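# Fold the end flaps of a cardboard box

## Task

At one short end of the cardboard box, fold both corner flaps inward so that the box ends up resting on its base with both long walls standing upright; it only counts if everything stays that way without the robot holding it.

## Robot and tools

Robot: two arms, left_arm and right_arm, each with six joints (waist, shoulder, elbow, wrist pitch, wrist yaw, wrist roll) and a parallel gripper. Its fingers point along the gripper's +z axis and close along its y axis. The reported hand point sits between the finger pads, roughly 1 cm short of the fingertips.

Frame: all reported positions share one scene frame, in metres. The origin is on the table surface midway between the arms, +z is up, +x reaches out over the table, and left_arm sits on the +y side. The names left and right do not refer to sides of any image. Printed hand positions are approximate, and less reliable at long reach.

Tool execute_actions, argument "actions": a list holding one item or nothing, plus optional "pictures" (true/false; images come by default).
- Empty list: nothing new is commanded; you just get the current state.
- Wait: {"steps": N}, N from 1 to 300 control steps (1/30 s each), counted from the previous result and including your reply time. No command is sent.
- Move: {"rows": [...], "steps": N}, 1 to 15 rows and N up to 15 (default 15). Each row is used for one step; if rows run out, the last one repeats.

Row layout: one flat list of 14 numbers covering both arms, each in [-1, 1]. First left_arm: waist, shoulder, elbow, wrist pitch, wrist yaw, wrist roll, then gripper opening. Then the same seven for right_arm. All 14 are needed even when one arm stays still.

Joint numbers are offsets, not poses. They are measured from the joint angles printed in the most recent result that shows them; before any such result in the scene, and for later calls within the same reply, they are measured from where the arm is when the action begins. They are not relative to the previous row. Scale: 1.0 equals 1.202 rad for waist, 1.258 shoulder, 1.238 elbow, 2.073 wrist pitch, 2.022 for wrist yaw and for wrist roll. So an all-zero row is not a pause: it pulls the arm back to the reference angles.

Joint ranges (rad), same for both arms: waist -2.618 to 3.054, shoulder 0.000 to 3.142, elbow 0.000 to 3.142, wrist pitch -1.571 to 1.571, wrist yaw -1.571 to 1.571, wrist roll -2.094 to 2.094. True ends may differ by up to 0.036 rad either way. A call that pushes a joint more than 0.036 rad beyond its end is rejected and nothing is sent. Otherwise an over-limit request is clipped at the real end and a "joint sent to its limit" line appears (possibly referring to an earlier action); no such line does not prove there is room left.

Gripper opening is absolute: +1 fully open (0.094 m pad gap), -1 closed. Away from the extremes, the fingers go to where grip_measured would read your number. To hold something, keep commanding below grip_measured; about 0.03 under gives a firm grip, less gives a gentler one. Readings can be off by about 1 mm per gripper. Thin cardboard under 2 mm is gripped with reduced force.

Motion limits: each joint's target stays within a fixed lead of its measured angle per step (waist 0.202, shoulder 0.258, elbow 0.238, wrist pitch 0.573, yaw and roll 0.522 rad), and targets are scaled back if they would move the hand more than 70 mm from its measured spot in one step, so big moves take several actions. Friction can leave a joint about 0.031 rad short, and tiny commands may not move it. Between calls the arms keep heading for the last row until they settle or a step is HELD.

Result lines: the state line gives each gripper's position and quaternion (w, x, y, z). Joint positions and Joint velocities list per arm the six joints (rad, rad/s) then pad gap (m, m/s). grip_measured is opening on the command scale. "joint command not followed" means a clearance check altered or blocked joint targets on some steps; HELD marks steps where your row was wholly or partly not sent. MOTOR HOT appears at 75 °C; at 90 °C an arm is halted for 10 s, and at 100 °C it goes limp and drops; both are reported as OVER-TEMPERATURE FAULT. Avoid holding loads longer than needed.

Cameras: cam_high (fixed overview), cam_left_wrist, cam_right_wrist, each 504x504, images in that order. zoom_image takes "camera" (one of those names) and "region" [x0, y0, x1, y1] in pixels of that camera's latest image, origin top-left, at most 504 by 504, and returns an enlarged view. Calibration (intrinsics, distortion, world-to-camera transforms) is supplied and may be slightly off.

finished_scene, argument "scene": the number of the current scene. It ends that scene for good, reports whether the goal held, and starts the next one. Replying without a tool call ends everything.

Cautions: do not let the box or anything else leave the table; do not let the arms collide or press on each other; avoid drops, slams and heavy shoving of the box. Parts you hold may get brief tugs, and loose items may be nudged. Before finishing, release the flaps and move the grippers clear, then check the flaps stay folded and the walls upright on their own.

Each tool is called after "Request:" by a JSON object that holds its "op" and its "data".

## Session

Request:
{"op": "execute_actions", "data": {"actions": []}}

Scene clock: 0.00 s of 4500.00 s.
left_arm: end_effector_position=(+0.4250, +0.3371, +0.4074) grip_measured=+1.000 end_effector_quat_wxyz=(+0.712, -0.012, +0.702, +0.018) | right_arm: end_effector_position=(+0.4053, -0.2329, +0.4062) grip_measured=+1.000 end_effector_quat_wxyz=(+0.706, -0.069, +0.702, +0.069)
Joint positions: left_arm=[-0.014  1.042  1.053  0.003 -0.013  0.007  0.094] | right_arm=[ 0.013  1.037  1.053 -0.011 -0.008 -0.001  0.094]
Joint velocities: left_arm=[-0.037  0.012  0.002  0.051  0.007 -0.066  0.   ] | right_arm=[ 0.002 -0.002 -0.012 -0.007  0.007  0.022  0.   ]

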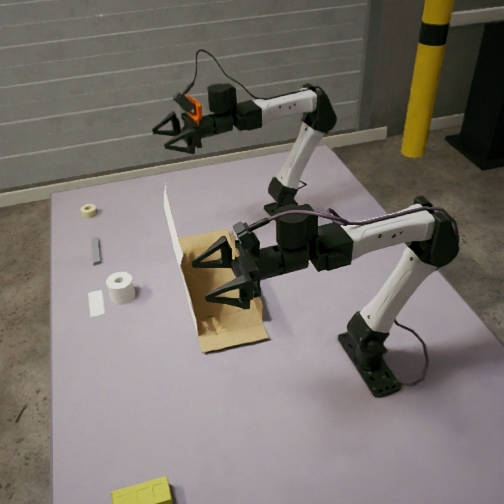

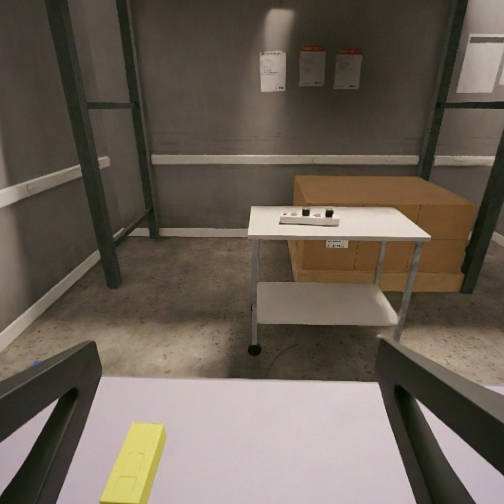

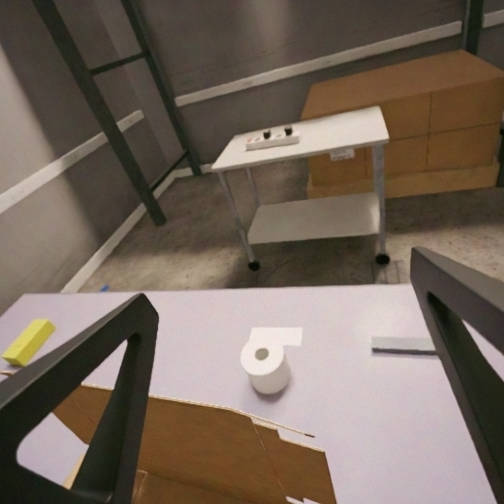

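Request:
{"op": "execute_actions", "data": {"actions": [{"rows":[[-0.04,0,-0.01,-0.03,0,0,0.6,0.03,0,0,-0.1,0,-0.04,1],[-0.08,0,-0.02,-0.05,0,0,0.2,0.06,0,0,-0.2,0,-0.08,1],[-0.12,0.01,-0.03,-0.07,0,0,-0.2,0.09,0,0,-0.3,0,-0.12,1],[-0.17,0.02,-0.04,-0.09,0,0,-0.6,0.12,0,0,-0.35,0,-0.16,1],[-0.22,0.04,-0.05,-0.11,0,0,-1,0.15,0,0,-0.4,0,-0.2,1],[-0.27,0.06,-0.06,-0.13,0,0,-1,0.18,0,0,-0.45,0,-0.24,1],[-0.32,0.08,-0.08,-0.15,0,0,-1,0.21,0,0,-0.5,0,-0.28,1],[-0.37,0.1,-0.09,-0.17,0,0,-1,0.24,0,0,-0.55,0,-0.32,1],[-0.42,0.12,-0.1,-0.18,0,0,-1,0.27,0.03,0.02,-0.6,0,-0.36,1],[-0.47,0.14,-0.12,-0.195,0,0,-1,0.3,0.07,0.04,-0.639,0,-0.4,1],[-0.52,0.16,-0.13,-0.195,0,0,-1,0.33,0.11,0.06,-0.639,0,-0.43,1],[-0.56,0.17,-0.14,-0.195,0,0,-1,0.36,0.16,0.09,-0.639,0,-0.43,1],[-0.6,0.18,-0.15,-0.195,0,0,-1,0.39,0.21,0.12,-0.639,0,-0.43,1],[-0.63,0.19,-0.16,-0.195,0,0,-1,0.42,0.27,0.15,-0.639,0,-0.43,1],[-0.646,0.19,-0.16,-0.195,0,0,-1,0.433,0.405,0.21,-0.639,0,-0.43,1]],"steps":15}], "pictures": false}}

Request:
{"op": "execute_actions", "data": {"actions": [{"steps":25}]}}

Scene clock: 11.50 s of 4500.00 s.
left_arm: end_effector_position=(+0.3802, +0.1230, +0.2149) grip_measured=-0.977 end_effector_quat_wxyz=(+0.466, +0.238, +0.844, -0.121) | right_arm: end_effector_position=(+0.2687, -0.1264, +0.1821) grip_measured=+1.000 end_effector_quat_wxyz=(+0.199, -0.611, +0.766, -0.002)
Joint positions: left_arm=[-0.596  1.218  0.921 -0.269 -0.019  0.007  0.001] | right_arm=[ 0.477  1.292  1.216 -1.093 -0.005 -0.696  0.094]
Joint velocities: left_arm=[-1.346  0.559 -0.447 -0.535  0.007  0.037  0.   ] | right_arm=[ 1.018  2.42   1.448 -2.    -0.081 -1.106  0.   ]
Steps of this call (steps 1 to 90: nothing new was sent; then 8.00 s passed at rest; steps 91 to 105: all 15 steps of this action). Readings (joint positions):
91: left_arm=[-0.020 1.042 1.053 -0.002 -0.016 0.007] | right_arm=[0.017 1.037 1.055 -0.031 -0.006 -0.011]
92: left_arm=[-0.038 1.042 1.053 -0.014 -0.019 0.007] | right_arm=[0.030 1.035 1.058 -0.081 -0.003 -0.036]
94: left_arm=[-0.116 1.042 1.045 -0.051 -0.023 0.007] | right_arm=[0.073 1.035 1.059 -0.218 -0.002 -0.095]
98: left_arm=[-0.305 1.077 1.013 -0.139 -0.019 0.007] | right_arm=[0.191 1.035 1.059 -0.510 -0.002 -0.278]
105: the state above

Scene clock: 12.33 s of 4500.00 s.
left_arm: end_effector_position=(+0.3128, +0.0771, +0.1412) grip_measured=-0.977 end_effector_quat_wxyz=(+0.344, +0.344, +0.864, -0.131) | right_arm: end_effector_position=(+0.2381, -0.1304, +0.1267) grip_measured=+1.000 end_effector_quat_wxyz=(-0.005, -0.705, +0.709, +0.006)
Joint positions: left_arm=[-0.797  1.285  0.859 -0.391 -0.007  0.007  0.001] | right_arm=[ 0.531  1.557  1.297 -1.322 -0.01  -0.861  0.094]
Joint velocities: left_arm=[ 0.007  0.002 -0.012 -0.081 -0.007 -0.037 -0.   ] | right_arm=[-0.002  0.002  0.012  0.007  0.022 -0.022  0.   ]
Steps of this call (steps 1 to 25: the robot went on to your last target). Readings (joint positions):
1: left_arm=[-0.647 1.237 0.905 -0.288 -0.021 0.007] | right_arm=[0.506 1.376 1.259 -1.141 -0.008 -0.730]
2: left_arm=[-0.701 1.255 0.891 -0.307 -0.020 0.007] | right_arm=[0.522 1.450 1.287 -1.164 -0.011 -0.757]
4: left_arm=[-0.779 1.278 0.869 -0.347 -0.010 0.007] | right_arm=[0.531 1.545 1.297 -1.196 -0.011 -0.795]
8: left_arm=[-0.797 1.285 0.859 -0.387 -0.007 0.007] | right_arm=[0.531 1.570 1.297 -1.272 -0.010 -0.834]
25: the state above
camera_calibration (this result's frames):
cam_left_wrist: T_world_to_cam=[[-0.700585, -0.713566, 0.001818, 0.268075], [-0.67309, 0.659995, -0.333701, 0.242164], [0.236918, -0.23501, -0.942677, 0.179002], [0, 0, 0, 1]] pos_world=[0.308399, 0.0735293, 0.249064]
cam_right_wrist: T_world_to_cam=[[0.961516, -0.263832, -0.0766761, -0.247511], [-0.162633, -0.771473, 0.615127, -0.123842], [-0.221444, -0.578984, -0.784691, 0.178273], [0, 0, 0, 1]] pos_world=[0.257323, -0.0576253, 0.19709]

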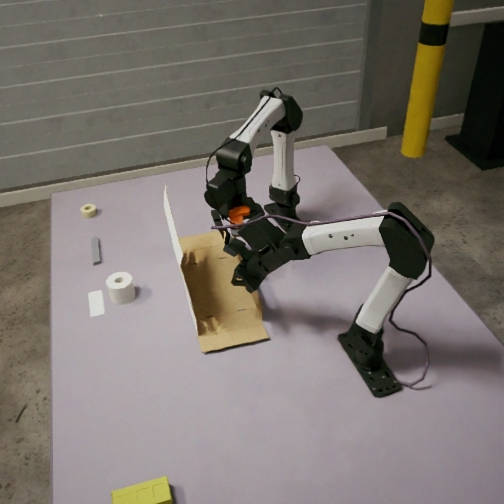

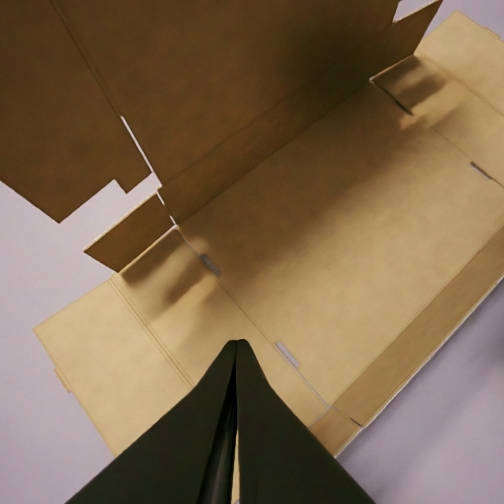

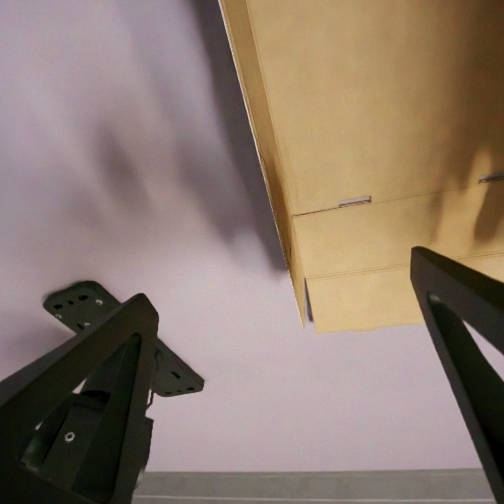

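Request:
{"op": "execute_actions", "data": {"actions": [{"rows":[[-0.02,-0.02,-0.01,-0.01,0,0,-1,0,0.004,-0.015,0.03,0,0,0.8],[-0.045,-0.04,-0.03,-0.021,0,0,-1,0,0.008,-0.03,0.05,0,0,0.6],[-0.07,-0.06,-0.055,-0.021,0,0,-1,0,0.012,-0.05,0.07,0,0,0.4],[-0.095,-0.08,-0.08,-0.021,0,0,-1,0,0.017,-0.07,0.085,0,0,0.2],[-0.12,-0.1,-0.105,-0.021,0,0,-1,0,0.022,-0.09,0.1,0,0,0],[-0.137,-0.12,-0.13,-0.021,0,0,-1,0,0.027,-0.11,0.115,0,0,-0.2],[-0.137,-0.13,-0.155,-0.021,0,0,-1,0,0.032,-0.13,0.13,0,0,-0.3],[-0.137,-0.13,-0.18,-0.021,0,0,-1,0,0.037,-0.15,0.145,0,0,-0.3],[-0.137,-0.13,-0.205,-0.021,0,0,-1,0,0.042,-0.17,0.16,0,0,-0.3],[-0.137,-0.13,-0.226,-0.021,0,0,-1,0,0.047,-0.19,0.171,0,0,-0.3],[-0.137,-0.12,-0.226,-0.021,0,0,-1,0,0.052,-0.21,0.171,0,0,-0.3],[-0.137,-0.1,-0.226,-0.021,0,0,-1,0,0.057,-0.225,0.171,0,0,-0.3],[-0.137,-0.08,-0.226,-0.021,0,0,-1,0,0.057,-0.225,0.171,0,0,-0.3],[-0.137,-0.055,-0.226,-0.021,0,0,-1,0,0.057,-0.225,0.171,0,0,-0.3],[-0.137,-0.03,-0.226,-0.021,0,0,-1,0,0.057,-0.225,0.171,0,0,-0.3]],"steps":15}], "pictures": false}}

Request:
{"op": "execute_actions", "data": {"actions": [{"steps":18}]}}

Scene clock: 28.03 s of 4500.00 s.
left_arm: end_effector_position=(+0.2217, +0.0989, +0.0607) grip_measured=-0.977 end_effector_quat_wxyz=(+0.242, +0.429, +0.863, -0.116) | right_arm: end_effector_position=(+0.2334, -0.1343, +0.0451) grip_measured=-0.298 end_effector_quat_wxyz=(-0.021, -0.705, +0.708, +0.007)
Joint positions: left_arm=[-0.96   1.182  0.591 -0.436 -0.005  0.007  0.001] | right_arm=[ 0.531  1.621  1.031 -1.023 -0.01  -0.862  0.033]
Joint velocities: left_arm=[ 0.007  0.72   0.002  0.022  0.051  0.051 -0.   ] | right_arm=[-0.002  0.095 -0.159  0.154 -0.081  0.007 -0.001]
Steps of this call (steps 1 to 15: the robot went on to your last target; steps 16 to 90: nothing new was sent; then 12.20 s passed at rest; steps 91 to 105: all 15 steps of this action). Readings (joint positions):
91: left_arm=[-0.799 1.285 0.859 -0.392 -0.007 0.007] | right_arm=[0.531 1.557 1.297 -1.319 -0.010 -0.862]
92: left_arm=[-0.807 1.281 0.856 -0.393 -0.009 0.007] | right_arm=[0.531 1.557 1.294 -1.305 -0.010 -0.862]
94: left_arm=[-0.849 1.248 0.825 -0.395 -0.010 0.007] | right_arm=[0.531 1.557 1.270 -1.256 -0.010 -0.862]
98: left_arm=[-0.953 1.147 0.709 -0.404 -0.006 0.007] | right_arm=[0.531 1.567 1.175 -1.147 -0.010 -0.862]
105: the state above

Scene clock: 28.63 s of 4500.00 s.
left_arm: end_effector_position=(+0.2194, +0.1020, +0.0452) grip_measured=-0.977 end_effector_quat_wxyz=(+0.216, +0.432, +0.869, -0.103) | right_arm: end_effector_position=(+0.2400, -0.1287, +0.0435) grip_measured=-0.298 end_effector_quat_wxyz=(-0.003, -0.706, +0.709, +0.005)
Joint positions: left_arm=[-0.96   1.24   0.591 -0.437 -0.005  0.007  0.001] | right_arm=[ 0.531  1.623  1.027 -0.982 -0.01  -0.862  0.033]
Joint velocities: left_arm=[ 0.027 -0.007 -0.017 -0.037  0.022  0.007 -0.   ] | right_arm=[-0.017  0.007  0.002 -0.037 -0.022  0.022 -0.   ]
Steps of this call (steps 1 to 18: the robot went on to your last target). Readings (joint positions):
1: left_arm=[-0.960 1.206 0.591 -0.435 -0.005 0.007] | right_arm=[0.531 1.623 1.028 -1.019 -0.010 -0.862]
2: left_arm=[-0.960 1.224 0.591 -0.437 -0.005 0.007] | right_arm=[0.531 1.623 1.027 -1.014 -0.010 -0.862]
4: left_arm=[-0.960 1.240 0.591 -0.437 -0.005 0.007] | right_arm=[0.531 1.623 1.027 -1.001 -0.010 -0.862]
8: left_arm=[-0.960 1.240 0.591 -0.437 -0.005 0.007] | right_arm=[0.531 1.623 1.027 -0.989 -0.010 -0.862]
18: the state above
camera_calibration (this result's frames):
cam_left_wrist: T_world_to_cam=[[-0.806752, -0.590815, 0.00943991, 0.230995], [-0.589931, 0.804431, -0.0697991, 0.0858922], [0.0336446, -0.0618795, -0.997516, 0.145987], [0, 0, 0, 1]] pos_world=[0.232115, 0.0764146, 0.149439]
cam_right_wrist: T_world_to_cam=[[0.961915, -0.262929, -0.0747493, -0.255382], [-0.16365, -0.77297, 0.612973, -0.0709606], [-0.218948, -0.577396, -0.78656, 0.114105], [0, 0, 0, 1]] pos_world=[0.259026, -0.0561139, 0.114158]

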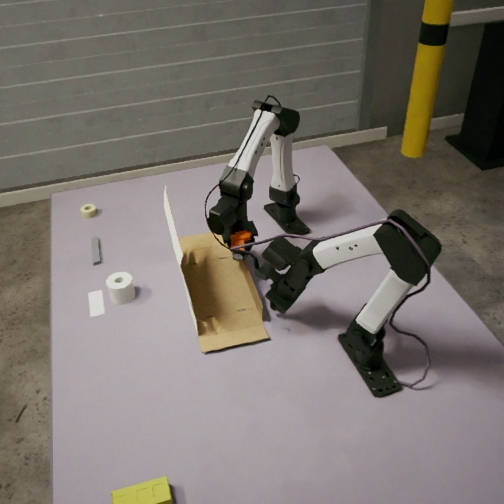

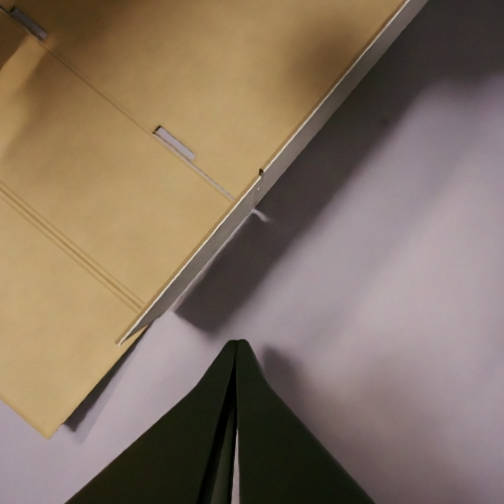

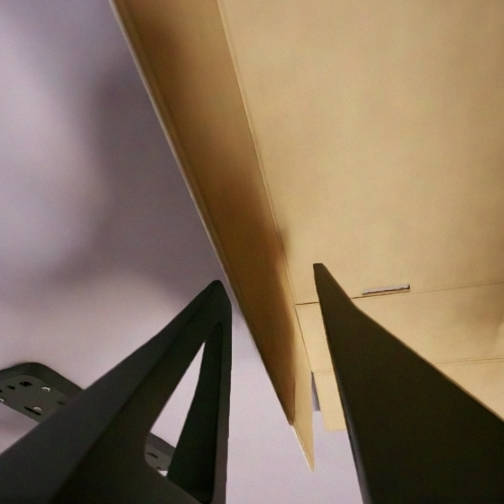

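Request:
{"op": "execute_actions", "data": {"actions": [{"rows":[[0,0,0,0,0,0,-1,0,0,0,0,0,0,-0.45],[0,0,0,0,0,0,-1,0,0,0,0,0,0,-0.6],[0,0,0,0,0,0,-1,0,0,0,0,0,0,-0.72],[0,0,0,0,0,0,-1,0,0,0,0,0,0,-0.8],[0,0,0,0,0,0,-1,0,0,0,0,0,0,-0.86],[0,0,0,0,0,0,-1,0,0,0,0,0,0,-0.9],[0,0,0,0,0,0,-1,0,0,0,0,0,0,-0.93],[0,0,0,0,0,0,-1,0,0,0,0,0,0,-0.96],[0,0,0,0,0,0,-1,0,0,0,0,0,0,-0.985]],"steps":11}], "pictures": false}}

Request:
{"op": "execute_actions", "data": {"actions": [{"rows":[[0.015,0.018,0.018,0.012,0,0,-1,0,0,0,0,0,0,-0.985],[0.026,0.032,0.028,0.016,0,0,-1,0,0,0,0,0,0,-0.985],[0.037,0.047,0.037,0.02,0,0,-1,0,0,0,0,0,0,-0.985],[0.048,0.061,0.047,0.024,0,0,-1,0,0,0,0,0,0,-0.985],[0.059,0.076,0.056,0.028,0,0,-1,0,0,0,0,0,0,-0.985],[0.07,0.09,0.066,0.031,0,0,-1,0,0,0,0,0,0,-0.985],[0.081,0.105,0.075,0.034,0,0,-1,0,0,0,0,0,0,-0.985],[0.092,0.119,0.085,0.037,0,0,-1,0,0,0,0,0,0,-0.985],[0.094,0.133,0.097,0.039,0,0,-1,0,0,0,0,0,0,-0.985],[0.095,0.147,0.109,0.04,0,0,-1,0,0,0,0,0,0,-0.985],[0.096,0.161,0.12,0.042,0,0,-1,0,0,0,0,0,0,-0.985],[0.097,0.175,0.132,0.043,0,0,-1,0,0,0,0,0,0,-0.985],[0.098,0.189,0.144,0.044,0,0,-1,0,0,0,0,0,0,-0.985],[0.099,0.203,0.156,0.045,0,0,-1,0,0,0,0,0,0,-0.985],[0.1,0.216,0.167,0.046,0,0,-1,0,0,0,0,0,0,-0.985]],"steps":15}], "pictures": false}}

Request:
{"op": "execute_actions", "data": {"actions": [{"steps":10}]}}

Scene clock: 43.20 s of 4500.00 s.
left_arm: end_effector_position=(+0.2194, +0.1020, +0.0452) grip_measured=-0.977 end_effector_quat_wxyz=(+0.216, +0.432, +0.869, -0.103) | right_arm: end_effector_position=(+0.2408, -0.1290, +0.0435) grip_measured=-0.971 end_effector_quat_wxyz=(-0.002, -0.706, +0.709, +0.003)
Joint positions: left_arm=[-0.96   1.24   0.591 -0.437 -0.005  0.007  0.001] | right_arm=[ 0.531  1.623  1.027 -0.981 -0.006 -0.861  0.001]
Joint velocities: left_arm=[-0.007 -0.007 -0.002  0.037 -0.051  0.081 -0.   ] | right_arm=[-0.007 -0.002 -0.002 -0.007 -0.007 -0.022  0.   ]
Steps of this call (steps 1 to 15: the robot went on to your last target; steps 16 to 90: nothing new was sent; then 11.20 s passed at rest; steps 91 to 101: all 11 steps of this action). Readings (joint positions):
91: left_arm=[-0.960 1.240 0.591 -0.437 -0.005 0.007] | right_arm=[0.531 1.623 1.027 -0.982 -0.010 -0.862]
92: left_arm=[-0.960 1.240 0.591 -0.437 -0.005 0.007] | right_arm=[0.531 1.623 1.027 -0.982 -0.010 -0.862]
94: left_arm=[-0.960 1.240 0.591 -0.437 -0.005 0.007] | right_arm=[0.531 1.623 1.027 -0.982 -0.010 -0.862]
98: left_arm=[-0.960 1.240 0.591 -0.437 -0.005 0.007] | right_arm=[0.531 1.623 1.027 -0.982 -0.010 -0.862]
101: the state above

Scene clock: 43.70 s of 4500.00 s.
left_arm: end_effector_position=(+0.2738, +0.0896, +0.0388) grip_measured=-0.977 end_effector_quat_wxyz=(+0.209, +0.385, +0.895, -0.086) | right_arm: end_effector_position=(+0.2433, -0.1291, +0.0435) grip_measured=-0.971 end_effector_quat_wxyz=(+0.001, -0.703, +0.712, -0.002)
Joint positions: left_arm=[-0.849  1.469  0.749 -0.394 -0.003  0.007  0.001] | right_arm=[ 0.531  1.623  1.027 -0.973  0.004 -0.853  0.001]
Joint velocities: left_arm=[ 0.017  0.486  0.422  0.051  0.022  0.007 -0.001] | right_arm=[ 0.002  0.002  0.007  0.007 -0.022 -0.007 -0.   ]
Steps of this call (steps 1 to 15: all 15 steps of this action). Readings (joint positions):
1: left_arm=[-0.959 1.240 0.591 -0.437 -0.005 0.007] | right_arm=[0.531 1.623 1.027 -0.981 -0.006 -0.861]
2: left_arm=[-0.954 1.243 0.593 -0.437 -0.005 0.007] | right_arm=[0.531 1.623 1.027 -0.981 -0.006 -0.861]
4: left_arm=[-0.934 1.269 0.607 -0.432 -0.005 0.007] | right_arm=[0.531 1.623 1.027 -0.981 -0.006 -0.861]
8: left_arm=[-0.881 1.344 0.653 -0.412 -0.003 0.007] | right_arm=[0.531 1.623 1.027 -0.976 -0.002 -0.857]
15: the state above

Scene clock: 44.03 s of 4500.00 s.
left_arm: end_effector_position=(+0.2793, +0.0842, +0.0383) grip_measured=-0.977 end_effector_quat_wxyz=(+0.210, +0.385, +0.895, -0.087) | right_arm: end_effector_position=(+0.2434, -0.1293, +0.0435) grip_measured=-0.971 end_effector_quat_wxyz=(+0.001, -0.702, +0.712, -0.003)
Joint positions: left_arm=[-0.849  1.499  0.771 -0.384 -0.003  0.007  0.001] | right_arm=[ 0.531  1.623  1.027 -0.973  0.005 -0.852  0.001]
Joint velocities: left_arm=[-0.022 -0.007 -0.017  0.007 -0.051 -0.037  0.   ] | right_arm=[-0.002 -0.002  0.017  0.022  0.066 -0.007 -0.   ]
Steps of this call (steps 1 to 10: the robot went on to your last target). Readings (joint positions):
1: left_arm=[-0.849 1.484 0.760 -0.391 -0.003 0.007] | right_arm=[0.531 1.623 1.027 -0.973 0.004 -0.853]
2: left_arm=[-0.849 1.494 0.767 -0.387 -0.003 0.007] | right_arm=[0.531 1.623 1.027 -0.973 0.005 -0.852]
4: left_arm=[-0.849 1.499 0.771 -0.384 -0.003 0.007] | right_arm=[0.531 1.623 1.027 -0.973 0.005 -0.852]
8: left_arm=[-0.849 1.499 0.771 -0.384 -0.003 0.007] | right_arm=[0.531 1.623 1.027 -0.973 0.005 -0.852]
10: the state above
camera_calibration (this result's frames):
cam_left_wrist: T_world_to_cam=[[-0.736354, -0.676501, 0.0113595, 0.256383], [-0.676242, 0.735322, -0.044699, 0.163981], [0.021886, -0.040596, -0.998936, 0.137454], [0, 0, 0, 1]] pos_world=[0.296672, 0.0584445, 0.141725]
cam_right_wrist: T_world_to_cam=[[0.960379, -0.272802, -0.0570123, -0.260482], [-0.181608, -0.767754, 0.61447, -0.0658292], [-0.2114, -0.57977, -0.786878, 0.112402], [0, 0, 0, 1]] pos_world=[0.261969, -0.0564334, 0.114046]

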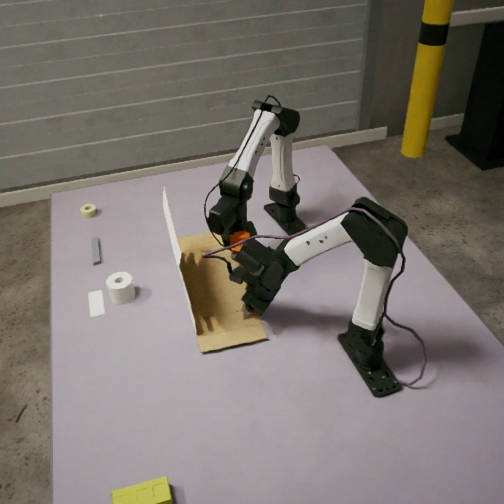

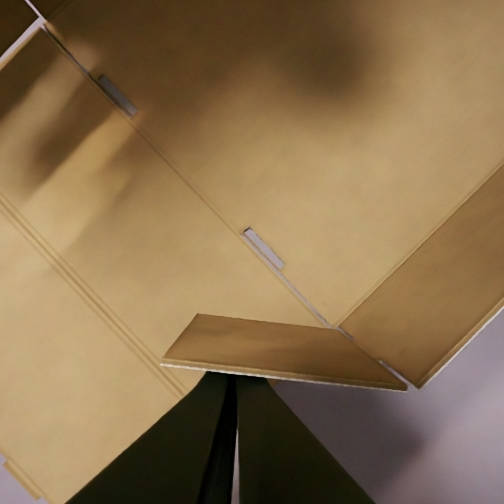

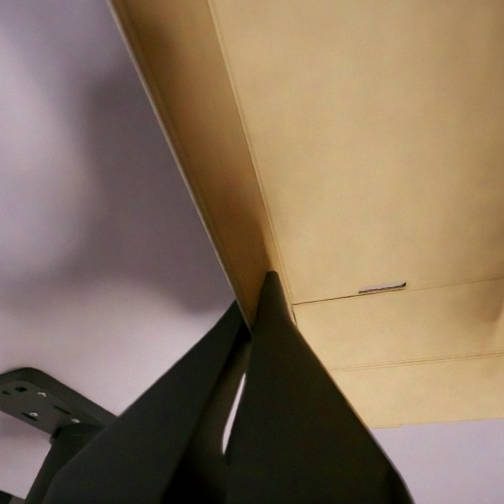

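Request:
{"op": "execute_actions", "data": {"actions": [{"rows":[[0,0.015,0.028,0.02,0,0,-1,0,0,0,0,0,0,-0.985],[0,0.024,0.038,0.02,0,0,-1,0,0,0,0,0,0,-0.985],[0,0.033,0.048,0.02,0,0,-1,0,0,0,0,0,0,-0.985],[-0.005,0.042,0.058,0.02,0,0,-1,0,0,0,0,0,0,-0.985],[-0.01,0.052,0.068,0.02,0,0,-1,0,0,0,0,0,0,-0.985],[-0.014,0.061,0.078,0.02,0,0,-1,0,0,0,0,0,0,-0.985],[-0.017,0.071,0.088,0.02,0,0,-1,0,0,0,0,0,0,-0.985],[-0.02,0.08,0.097,0.02,0,0,-1,0,0,0,0,0,0,-0.985]],"steps":15}]}}

Scene clock: 49.37 s of 4500.00 s.
left_arm: end_effector_position=(+0.2920, +0.0637, +0.0390) grip_measured=-0.977 end_effector_quat_wxyz=(+0.210, +0.391, +0.892, -0.088) | right_arm: end_effector_position=(+0.2453, -0.1297, +0.0435) grip_measured=-0.971 end_effector_quat_wxyz=(+0.003, -0.698, +0.716, -0.007)
Joint positions: left_arm=[-0.863  1.589  0.862 -0.386 -0.004  0.007  0.001] | right_arm=[ 0.531  1.623  1.027 -0.969  0.014 -0.839  0.001]
Joint velocities: left_arm=[ 0.002 -0.002 -0.002  0.007 -0.037  0.037  0.   ] | right_arm=[ 0.007 -0.002  0.002  0.037 -0.007 -0.051 -0.   ]
Steps of this call (steps 1 to 30: the robot went on to your last target; steps 31 to 90: nothing new was sent; then 1.83 s passed at rest; steps 91 to 105: all 15 steps of this action). Readings (joint positions):
91: left_arm=[-0.849 1.499 0.771 -0.384 -0.003 0.007] | right_arm=[0.531 1.623 1.027 -0.973 0.006 -0.850]
92: left_arm=[-0.849 1.502 0.775 -0.385 -0.003 0.007] | right_arm=[0.531 1.623 1.027 -0.973 0.007 -0.850]
94: left_arm=[-0.849 1.519 0.792 -0.386 -0.003 0.007] | right_arm=[0.531 1.623 1.027 -0.972 0.010 -0.847]
98: left_arm=[-0.856 1.569 0.842 -0.386 -0.003 0.007] | right_arm=[0.531 1.623 1.027 -0.969 0.013 -0.841]
105: the state above
camera_calibration (this result's frames):
cam_left_wrist: T_world_to_cam=[[-0.745971, -0.665888, 0.0110261, 0.25395], [-0.665639, 0.744958, -0.0443105, 0.184002], [0.0212919, -0.0403937, -0.998957, 0.137269], [0, 0, 0, 1]] pos_world=[0.308995, 0.0375733, 0.142479]
cam_right_wrist: T_world_to_cam=[[0.957458, -0.284747, -0.046842, -0.263687], [-0.196809, -0.763045, 0.615653, -0.061572], [-0.211048, -0.580243, -0.786624, 0.112384], [0, 0, 0, 1]] pos_world=[0.26407, -0.0568563, 0.113959]

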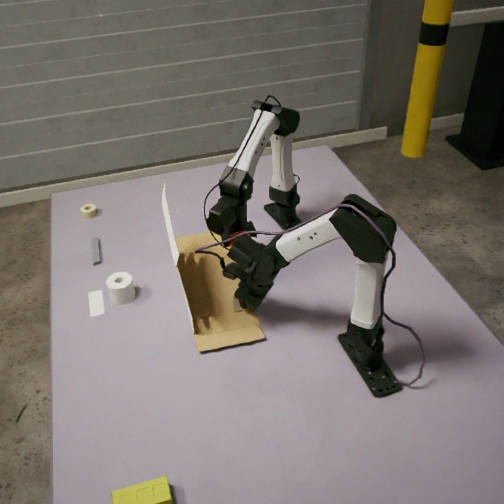

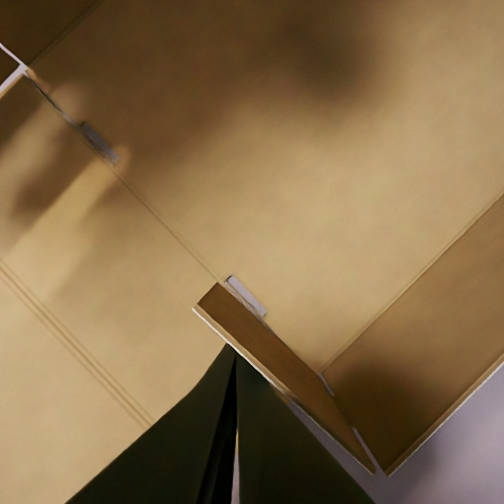

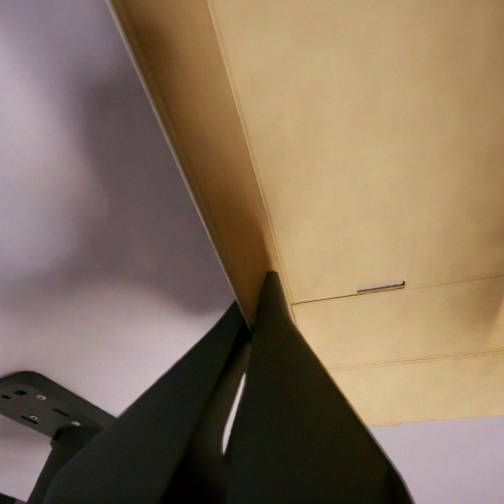

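Request:
{"op": "execute_actions", "data": {"actions": [{"rows":[[-0.012,0.01,0.02,0.02,0,0,-1,0,0,0,0,0,0,-0.985],[-0.02,0.012,0.025,0.02,0,0,-1,0,0,0,0,0,0,-0.985],[-0.025,0.014,0.028,0.02,0,0,-1,0,0,0,0,0,0,-0.985]],"steps":9}], "pictures": true}}

Request:
{"op": "execute_actions", "data": {"actions": [{"rows":[[0.04,-0.02,0,0,0,0,-1,0,0,0,0,0,0,-0.985],[0.09,-0.03,0,0,0,0,-1,0,0,0,0,0,0,-0.985],[0.15,-0.03,0.02,0,0,0,-1,0,0,0,0,0,0,-0.985],[0.21,-0.03,0.05,0,0.03,0,-1,0,0,0,0,0,0,-0.985],[0.27,-0.03,0.08,-0.03,0.07,0,-1,0,0,0,0,0,0,-0.985],[0.33,-0.02,0.12,-0.06,0.12,0,-1,0,0,0,0,0,0,-0.985],[0.39,0,0.16,-0.09,0.17,0,-1,0,0,0,0,0,0,-0.985],[0.45,0.04,0.22,-0.12,0.22,0,-1,0,0,0,0,0,0,-0.985],[0.51,0.09,0.29,-0.15,0.27,0,-1,0,0,0,0,0,0,-0.985],[0.56,0.14,0.36,-0.18,0.32,0,-1,0,0,0,0,0,0,-0.985],[0.6,0.2,0.43,-0.21,0.37,0,-1,0,0,0,0,0,0,-0.985],[0.63,0.26,0.5,-0.24,0.42,0,-1,0,0,0,0,0,0,-0.985],[0.63,0.32,0.57,-0.27,0.477,0,-1,0,0,0,0,0,0,-0.985],[0.63,0.38,0.64,-0.3,0.477,0,-1,0,0,0,0,0,0,-0.985],[0.63,0.636,0.89,-0.364,0.477,0,-1,0,0,0,0,0,0,-0.985]],"steps":15}], "pictures": false}}

Request:
{"op": "execute_actions", "data": {"actions": [{"steps":25}]}}

Scene clock: 64.13 s of 4500.00 s.
left_arm: end_effector_position=(+0.2901, +0.0615, +0.0392) grip_measured=-0.977 end_effector_quat_wxyz=(+0.212, +0.396, +0.890, -0.084) | right_arm: end_effector_position=(+0.2455, -0.1301, +0.0435) grip_measured=-0.971 end_effector_quat_wxyz=(+0.003, -0.697, +0.717, -0.009)
Joint positions: left_arm=[-0.877  1.589  0.862 -0.384 -0.017  0.007  0.001] | right_arm=[ 0.531  1.623  1.027 -0.969  0.017 -0.837  0.001]
Joint velocities: left_arm=[-0.017 -0.012  0.002 -0.066 -0.022  0.037 -0.001] | right_arm=[-0.012  0.007 -0.012 -0.022 -0.037  0.007 -0.   ]
Steps of this call (steps 1 to 15: the robot went on to your last target; steps 16 to 90: nothing new was sent; then 11.47 s passed at rest; steps 91 to 99: all 9 steps of this action). Readings (joint positions):
91: left_arm=[-0.863 1.589 0.862 -0.386 -0.004 0.007] | right_arm=[0.531 1.623 1.027 -0.969 0.015 -0.838]
92: left_arm=[-0.865 1.589 0.862 -0.386 -0.005 0.007] | right_arm=[0.531 1.623 1.027 -0.969 0.015 -0.838]
94: left_arm=[-0.872 1.589 0.862 -0.386 -0.010 0.007] | right_arm=[0.531 1.623 1.027 -0.969 0.017 -0.837]
98: left_arm=[-0.877 1.589 0.862 -0.384 -0.017 0.007] | right_arm=[0.531 1.623 1.027 -0.969 0.017 -0.837]
99: the state above
camera_calibration (this result's frames):
cam_left_wrist: T_world_to_cam=[[-0.751564, -0.659659, -0.000627314, 0.252846], [-0.658951, 0.750801, -0.0456116, 0.182154], [0.0305591, -0.0338667, -0.998959, 0.134317], [0, 0, 0, 1]] pos_world=[0.305956, 0.0345796, 0.142644]
cam_right_wrist: T_world_to_cam=[[0.956865, -0.287057, -0.0448042, -0.264264], [-0.199465, -0.761204, 0.617076, -0.0610148], [-0.211241, -0.581522, -0.785627, 0.112036], [0, 0, 0, 1]] pos_world=[0.264361, -0.0571519, 0.113829]

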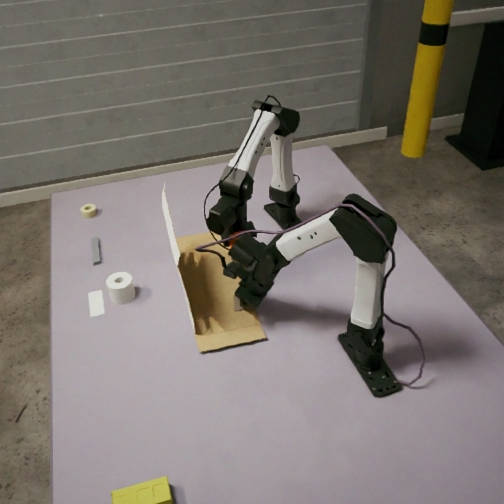

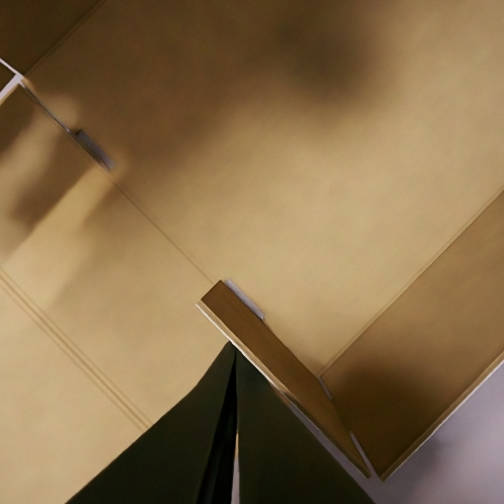

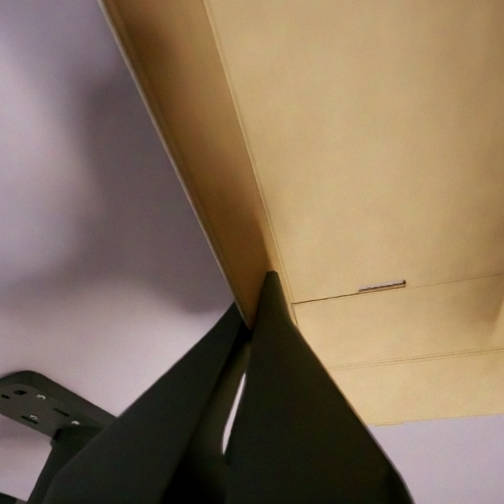

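Scene clock: 64.63 s of 4500.00 s.
left_arm: end_effector_position=(+0.4964, +0.1873, +0.1322) grip_measured=-0.977 end_effector_quat_wxyz=(+0.177, +0.098, +0.920, -0.337) | right_arm: end_effector_position=(+0.2458, -0.1297, +0.0435) grip_measured=-0.971 end_effector_quat_wxyz=(+0.004, -0.697, +0.717, -0.008)
Joint positions: left_arm=[-0.103  1.982  1.611 -0.803  0.692  0.007  0.001] | right_arm=[ 0.531  1.623  1.027 -0.967  0.016 -0.837  0.001]
Joint velocities: left_arm=[ 0.481  2.293  2.674 -1.927  1.663  0.007 -0.001] | right_arm=[ 0.017  0.017  0.007 -0.022  0.11   0.037  0.001]
Steps of this call (steps 1 to 15: all 15 steps of this action). Readings (joint positions):
1: left_arm=[-0.873 1.589 0.862 -0.384 -0.016 0.007] | right_arm=[0.531 1.623 1.027 -0.969 0.017 -0.837]
2: left_arm=[-0.856 1.587 0.862 -0.384 -0.012 0.007] | right_arm=[0.531 1.623 1.027 -0.968 0.016 -0.837]
4: left_arm=[-0.769 1.581 0.868 -0.389 0.004 0.007] | right_arm=[0.531 1.623 1.027 -0.967 0.016 -0.837]
8: left_arm=[-0.483 1.591 1.008 -0.490 0.166 0.007] | right_arm=[0.531 1.623 1.027 -0.967 0.016 -0.837]
15: the state above

Scene clock: 65.47 s of 4500.00 s.
left_arm: end_effector_position=(+0.4954, +0.1516, +0.0588) grip_measured=-0.977 end_effector_quat_wxyz=(-0.022, +0.033, +0.892, -0.450) | right_arm: end_effector_position=(+0.2458, -0.1297, +0.0435) grip_measured=-0.971 end_effector_quat_wxyz=(+0.004, -0.697, +0.717, -0.008)
Joint positions: left_arm=[-0.118  2.405  1.941 -1.122  0.936  0.007  0.001] | right_arm=[ 0.531  1.623  1.027 -0.967  0.016 -0.837  0.001]
Joint velocities: left_arm=[-0.012  0.007  0.012 -0.051  0.051  0.022 -0.   ] | right_arm=[-0.002  0.007  0.002  0.037  0.007  0.022 -0.001]
Steps of this call (steps 1 to 25: the robot went on to your last target). Readings (joint positions):
1: left_arm=[-0.093 2.064 1.703 -0.863 0.740 0.007] | right_arm=[0.531 1.623 1.027 -0.967 0.016 -0.837]
2: left_arm=[-0.091 2.149 1.793 -0.913 0.780 0.007] | right_arm=[0.531 1.623 1.027 -0.967 0.016 -0.837]
4: left_arm=[-0.098 2.297 1.914 -0.959 0.839 0.007] | right_arm=[0.531 1.623 1.027 -0.967 0.016 -0.837]
8: left_arm=[-0.114 2.427 1.934 -1.054 0.888 0.007] | right_arm=[0.531 1.623 1.027 -0.967 0.016 -0.837]
25: the state above
camera_calibration (this result's frames):
cam_left_wrist: T_world_to_cam=[[-0.0451366, -0.572226, 0.818853, 0.0551483], [-0.883921, 0.404793, 0.234151, 0.398133], [-0.465453, -0.713232, -0.524073, 0.471424], [0, 0, 0, 1]] pos_world=[0.573833, 0.206631, 0.108679]
cam_right_wrist: T_world_to_cam=[[0.956899, -0.286955, -0.0447293, -0.264352], [-0.199896, -0.762504, 0.615328, -0.0606102], [-0.210677, -0.579866, -0.787001, 0.112485], [0, 0, 0, 1]] pos_world=[0.26454, -0.0568463, 0.113997]

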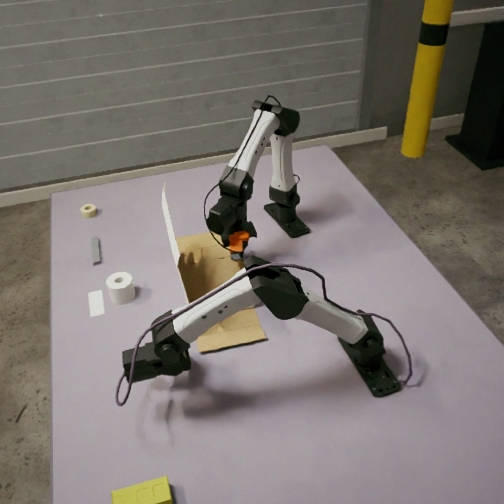

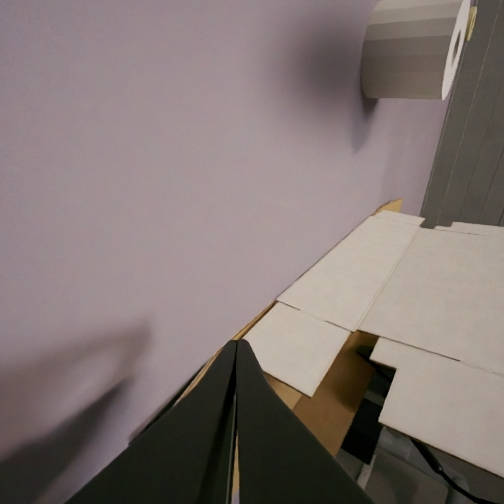

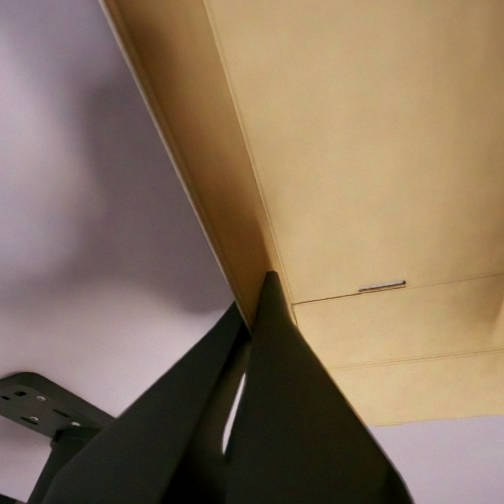

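Request:
{"op": "execute_actions", "data": {"actions": [{"rows":[[-0.01,0.008,0,0,0,0,-1,0,0,0,0,0,0,-0.985],[-0.022,0.016,0,0,0,0,-1,0,0,0,0,0,0,-0.985],[-0.034,0.024,0,0,0,0,-1,0,0,0,0,0,0,-0.985],[-0.046,0.03,0,0,0,0,-1,0,0,0,0,0,0,-0.985],[-0.058,0.03,0,0,0,0,-1,0,0,0,0,0,0,-0.985],[-0.07,0.03,0,0,0,0,-1,0,0,0,0,0,0,-0.985],[-0.082,0.03,0,0,0,0,-1,0,0,0,0,0,0,-0.985],[-0.093,0.03,0,0,0,0,-1,0,0,0,0,0,0,-0.985],[-0.102,0.03,0,0,0,0,-1,0,0,0,0,0,0,-0.985],[-0.11,0.03,0,0,0,0,-1,0,0,0,0,0,0,-0.985],[-0.116,0.03,0,0,0,0,-1,0,0,0,0,0,0,-0.985],[-0.119,0.03,0,0,0,0,-1,0,0,0,0,0,0,-0.985]],"steps":15}], "pictures": false}}

Request:
{"op": "execute_actions", "data": {"actions": [{"rows":[[0,0,0,-0.02,0,0,-1,0,0,0,0,0,0,-0.985],[0,0,0,-0.035,0,0,-1,0,0,0,0,0,0,-0.985],[0,0,0,-0.05,0,0,-1,0,0,0,0,0,0,-0.985],[0,0,0,-0.065,0,0,-1,0,0,0,0,0,0,-0.985],[-0.005,0,0,-0.08,0,0,-1,0,0,0,0,0,0,-0.985],[-0.01,0,0,-0.09,0,0,-1,0,0,0,0,0,0,-0.985],[-0.015,0,0,-0.1,0,0,-1,0,0,0,0,0,0,-0.985],[-0.02,0,0,-0.11,0,0,-1,0,0,0,0,0,0,-0.985],[-0.02,0,0,-0.12,0,0,-1,0,0,0,0,0,0,-0.985],[-0.02,0,0,-0.13,0,0,-1,0,0,0,0,0,0,-0.985],[-0.02,0,0,-0.14,0,0,-1,0,0,0,0,0,0,-0.985]],"steps":15}], "pictures": false}}

Request:
{"op": "execute_actions", "data": {"actions": [{"steps":10}]}}

Scene clock: 72.47 s of 4500.00 s.
left_arm: end_effector_position=(+0.4608, +0.0845, +0.0439) grip_measured=-0.977 end_effector_quat_wxyz=(-0.073, +0.095, +0.887, -0.446) | right_arm: end_effector_position=(+0.2458, -0.1297, +0.0435) grip_measured=-0.971 end_effector_quat_wxyz=(+0.004, -0.697, +0.717, -0.008)
Joint positions: left_arm=[-0.275  2.44   1.941 -1.124  0.937  0.007  0.001] | right_arm=[ 0.531  1.623  1.027 -0.967  0.016 -0.837  0.001]
Joint velocities: left_arm=[-0.051  0.007 -0.007  0.007 -0.051  0.007 -0.   ] | right_arm=[-0.002 -0.017  0.002 -0.037 -0.007 -0.037 -0.   ]
Steps of this call (steps 1 to 30: the robot went on to your last target; steps 31 to 90: nothing new was sent; then 3.50 s passed at rest; steps 91 to 105: all 15 steps of this action). Readings (joint positions):
91: left_arm=[-0.118 2.405 1.941 -1.124 0.937 0.007] | right_arm=[0.531 1.623 1.027 -0.967 0.016 -0.837]
92: left_arm=[-0.119 2.406 1.941 -1.124 0.937 0.007] | right_arm=[0.531 1.623 1.027 -0.967 0.016 -0.837]
94: left_arm=[-0.129 2.411 1.941 -1.124 0.937 0.007] | right_arm=[0.531 1.623 1.027 -0.967 0.016 -0.837]
98: left_arm=[-0.184 2.432 1.941 -1.124 0.937 0.007] | right_arm=[0.531 1.623 1.027 -0.967 0.016 -0.837]
105: the state above

Scene clock: 72.97 s of 4500.00 s.
left_arm: end_effector_position=(+0.4216, +0.0895, +0.0494) grip_measured=-0.977 end_effector_quat_wxyz=(-0.171, +0.050, +0.886, -0.429) | right_arm: end_effector_position=(+0.2449, -0.1295, +0.0435) grip_measured=-0.971 end_effector_quat_wxyz=(+0.002, -0.701, +0.713, -0.006)
Joint positions: left_arm=[-0.285  2.44   1.941 -1.341  0.933  0.007  0.001] | right_arm=[ 0.531  1.623  1.027 -0.969  0.011 -0.85   0.001]
Joint velocities: left_arm=[-0.002 -0.017  0.002 -0.198 -0.037 -0.051 -0.002] | right_arm=[ 0.002 -0.002  0.002 -0.007 -0.007 -0.081  0.   ]
Steps of this call (steps 1 to 15: all 15 steps of this action). Readings (joint positions):
1: left_arm=[-0.276 2.440 1.941 -1.126 0.937 0.007] | right_arm=[0.531 1.623 1.027 -0.967 0.016 -0.837]
2: left_arm=[-0.276 2.440 1.941 -1.134 0.937 0.007] | right_arm=[0.531 1.623 1.027 -0.967 0.016 -0.837]
4: left_arm=[-0.276 2.440 1.941 -1.163 0.937 0.007] | right_arm=[0.531 1.623 1.027 -0.967 0.016 -0.837]
8: left_arm=[-0.277 2.440 1.941 -1.244 0.936 0.007] | right_arm=[0.531 1.623 1.027 -0.967 0.015 -0.838]
15: the state above

Scene clock: 73.30 s of 4500.00 s.
left_arm: end_effector_position=(+0.4174, +0.0906, +0.0507) grip_measured=-0.977 end_effector_quat_wxyz=(-0.182, +0.044, +0.885, -0.426) | right_arm: end_effector_position=(+0.2446, -0.1295, +0.0435) grip_measured=-0.971 end_effector_quat_wxyz=(+0.002, -0.703, +0.711, -0.006)
Joint positions: left_arm=[-0.285  2.44   1.941 -1.366  0.933  0.007  0.001] | right_arm=[ 0.531  1.623  1.027 -0.97   0.011 -0.855  0.001]
Joint velocities: left_arm=[-0.002 -0.007  0.002 -0.037  0.007  0.022  0.   ] | right_arm=[-0.007 -0.007  0.007  0.051 -0.051  0.007  0.   ]
Steps of this call (steps 1 to 10: the robot went on to your last target). Readings (joint positions):
1: left_arm=[-0.285 2.440 1.941 -1.347 0.933 0.007] | right_arm=[0.531 1.623 1.027 -0.969 0.011 -0.851]
2: left_arm=[-0.285 2.440 1.941 -1.352 0.933 0.007] | right_arm=[0.531 1.623 1.027 -0.970 0.011 -0.852]
4: left_arm=[-0.285 2.440 1.941 -1.359 0.933 0.007] | right_arm=[0.531 1.623 1.027 -0.970 0.011 -0.853]
8: left_arm=[-0.285 2.440 1.941 -1.365 0.933 0.007] | right_arm=[0.531 1.623 1.027 -0.970 0.011 -0.854]
10: the state above
camera_calibration (this result's frames):
cam_left_wrist: T_world_to_cam=[[0.0778654, -0.612976, 0.786255, -0.0226584], [-0.707567, 0.521611, 0.476729, 0.259311], [-0.702343, -0.593449, -0.393106, 0.468756], [0, 0, 0, 1]] pos_world=[0.514472, 0.129035, 0.0784657]
cam_right_wrist: T_world_to_cam=[[0.961526, -0.270018, -0.0505736, -0.261914], [-0.182984, -0.766829, 0.615215, -0.0653935], [-0.204901, -0.582292, -0.786735, 0.110591], [0, 0, 0, 1]] pos_world=[0.262532, -0.0564713, 0.113991]

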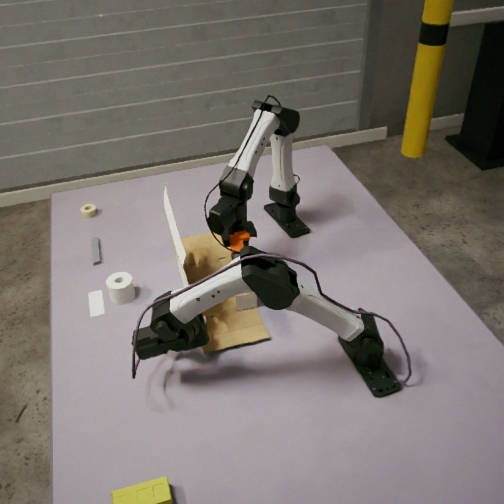

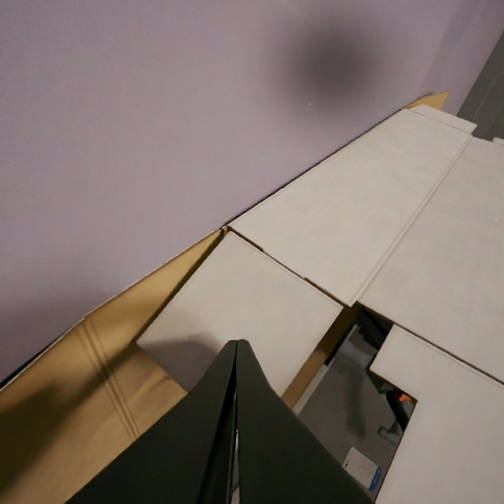

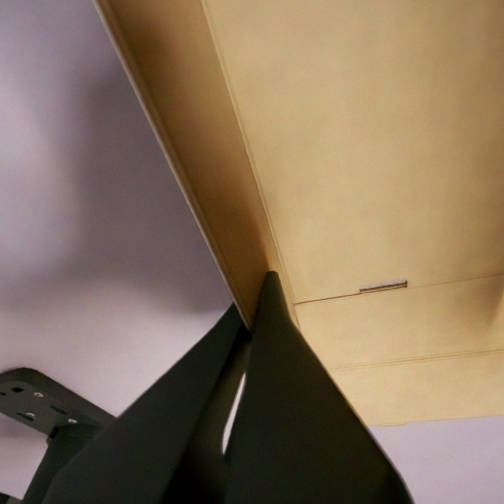

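Request:
{"op": "execute_actions", "data": {"actions": [{"rows":[[-0.01,0,-0.018,-0.015,0.025,0,-1,0,0,0,0,0,0,-0.985],[-0.01,0,-0.028,-0.015,0.037,0,-1,0,0,0,0,0,0,-0.985],[-0.01,0.005,-0.038,-0.015,0.049,0,-1,0,0,0,0,0,0,-0.985],[-0.01,0.01,-0.048,-0.015,0.061,0,-1,0,0,0,0,0,0,-0.985],[-0.01,0.015,-0.058,-0.015,0.073,0,-1,0,0,0,0,0,0,-0.985],[-0.01,0.02,-0.068,-0.015,0.085,0,-1,0,0,0,0,0,0,-0.985],[-0.01,0.025,-0.077,-0.015,0.097,0,-1,0,0,0,0,0,0,-0.985],[-0.01,0.03,-0.086,-0.015,0.109,0,-1,0,0,0,0,0,0,-0.985],[-0.01,0.036,-0.095,-0.015,0.125,0,-1,0,0,0,0,0,0,-0.985]],"steps":15}], "pictures": false}}

Request:
{"op": "execute_actions", "data": {"actions": [{"steps":8}]}}

Scene clock: 81.50 s of 4500.00 s.
left_arm: end_effector_position=(+0.3977, +0.0762, +0.0463) grip_measured=-0.977 end_effector_quat_wxyz=(-0.246, -0.017, +0.828, -0.504) | right_arm: end_effector_position=(+0.2443, -0.1297, +0.0435) grip_measured=-0.971 end_effector_quat_wxyz=(+0.001, -0.706, +0.709, -0.005)
Joint positions: left_arm=[-0.285  2.482  1.841 -1.374  1.147  0.007  0.001] | right_arm=[ 0.531  1.623  1.027 -0.972  0.01  -0.862  0.001]
Joint velocities: left_arm=[ 0.002 -0.002 -0.012 -0.007  0.066  0.007 -0.001] | right_arm=[-0.002 -0.002 -0.022 -0.007  0.007 -0.037  0.   ]
Steps of this call (steps 1 to 30: the robot went on to your last target; steps 31 to 90: nothing new was sent; then 4.70 s passed at rest; steps 91 to 105: all 15 steps of this action). Readings (joint positions):
91: left_arm=[-0.285 2.440 1.941 -1.369 0.936 0.007] | right_arm=[0.531 1.623 1.027 -0.970 0.010 -0.857]
92: left_arm=[-0.285 2.440 1.939 -1.368 0.943 0.007] | right_arm=[0.531 1.623 1.027 -0.971 0.010 -0.857]
94: left_arm=[-0.285 2.440 1.924 -1.368 0.969 0.007] | right_arm=[0.531 1.623 1.027 -0.971 0.010 -0.858]
98: left_arm=[-0.285 2.450 1.877 -1.368 1.047 0.007] | right_arm=[0.531 1.623 1.027 -0.971 0.010 -0.862]
105: the state above

Scene clock: 81.77 s of 4500.00 s.
left_arm: end_effector_position=(+0.3981, +0.0756, +0.0474) grip_measured=-0.977 end_effector_quat_wxyz=(-0.246, -0.018, +0.826, -0.507) | right_arm: end_effector_position=(+0.2443, -0.1297, +0.0435) grip_measured=-0.971 end_effector_quat_wxyz=(+0.001, -0.706, +0.709, -0.005)
Joint positions: left_arm=[-0.285  2.482  1.841 -1.374  1.154  0.007  0.001] | right_arm=[ 0.531  1.623  1.027 -0.972  0.01  -0.862  0.001]
Joint velocities: left_arm=[ 0.012 -0.002  0.012 -0.022  0.051 -0.081  0.001] | right_arm=[-0.022 -0.012  0.002  0.066 -0.066  0.007 -0.001]
Steps of this call (steps 1 to 8: the robot went on to your last target). Readings (joint positions):
1: left_arm=[-0.285 2.482 1.841 -1.374 1.149 0.007] | right_arm=[0.531 1.623 1.027 -0.972 0.010 -0.862]
2: left_arm=[-0.285 2.482 1.841 -1.374 1.151 0.007] | right_arm=[0.531 1.623 1.027 -0.972 0.010 -0.862]
4: left_arm=[-0.285 2.482 1.841 -1.374 1.152 0.007] | right_arm=[0.531 1.623 1.027 -0.972 0.010 -0.862]
8: the state above
camera_calibration (this result's frames):
cam_left_wrist: T_world_to_cam=[[0.280681, -0.463503, 0.840466, -0.122305], [-0.652901, 0.549645, 0.521162, 0.229006], [-0.703519, -0.695021, -0.148347, 0.441561], [0, 0, 0, 1]] pos_world=[0.494493, 0.124334, 0.048948]
cam_right_wrist: T_world_to_cam=[[0.963272, -0.263431, -0.0520743, -0.261104], [-0.176672, -0.767771, 0.615885, -0.0672626], [-0.202225, -0.584065, -0.786113, 0.109518], [0, 0, 0, 1]] pos_world=[0.261778, -0.0564594, 0.113923]

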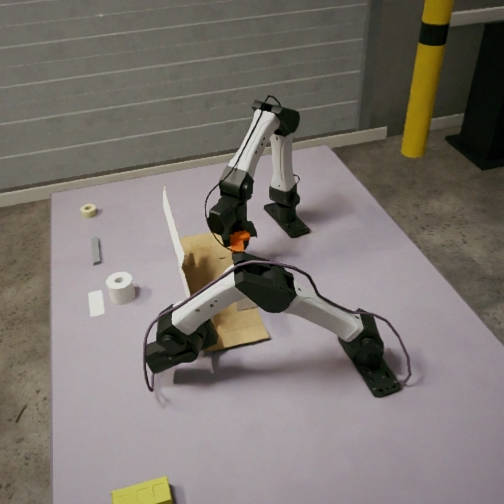

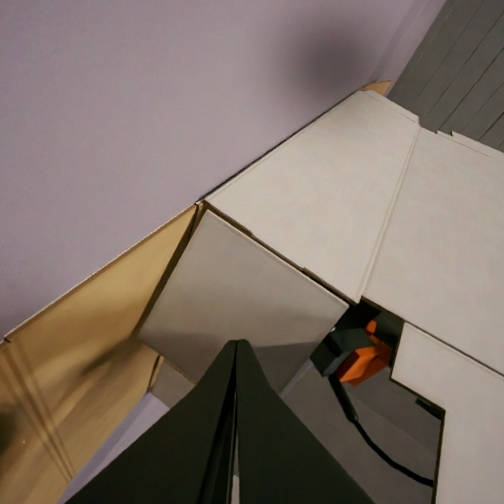

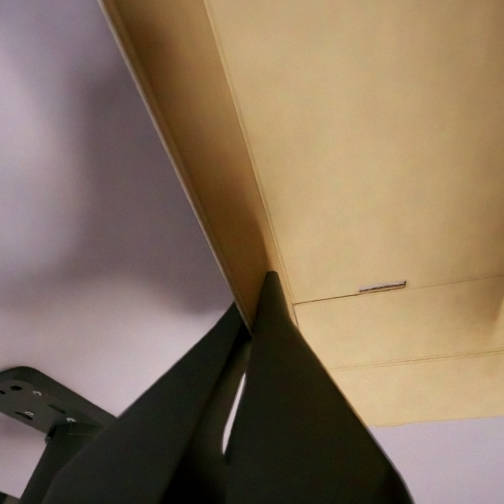

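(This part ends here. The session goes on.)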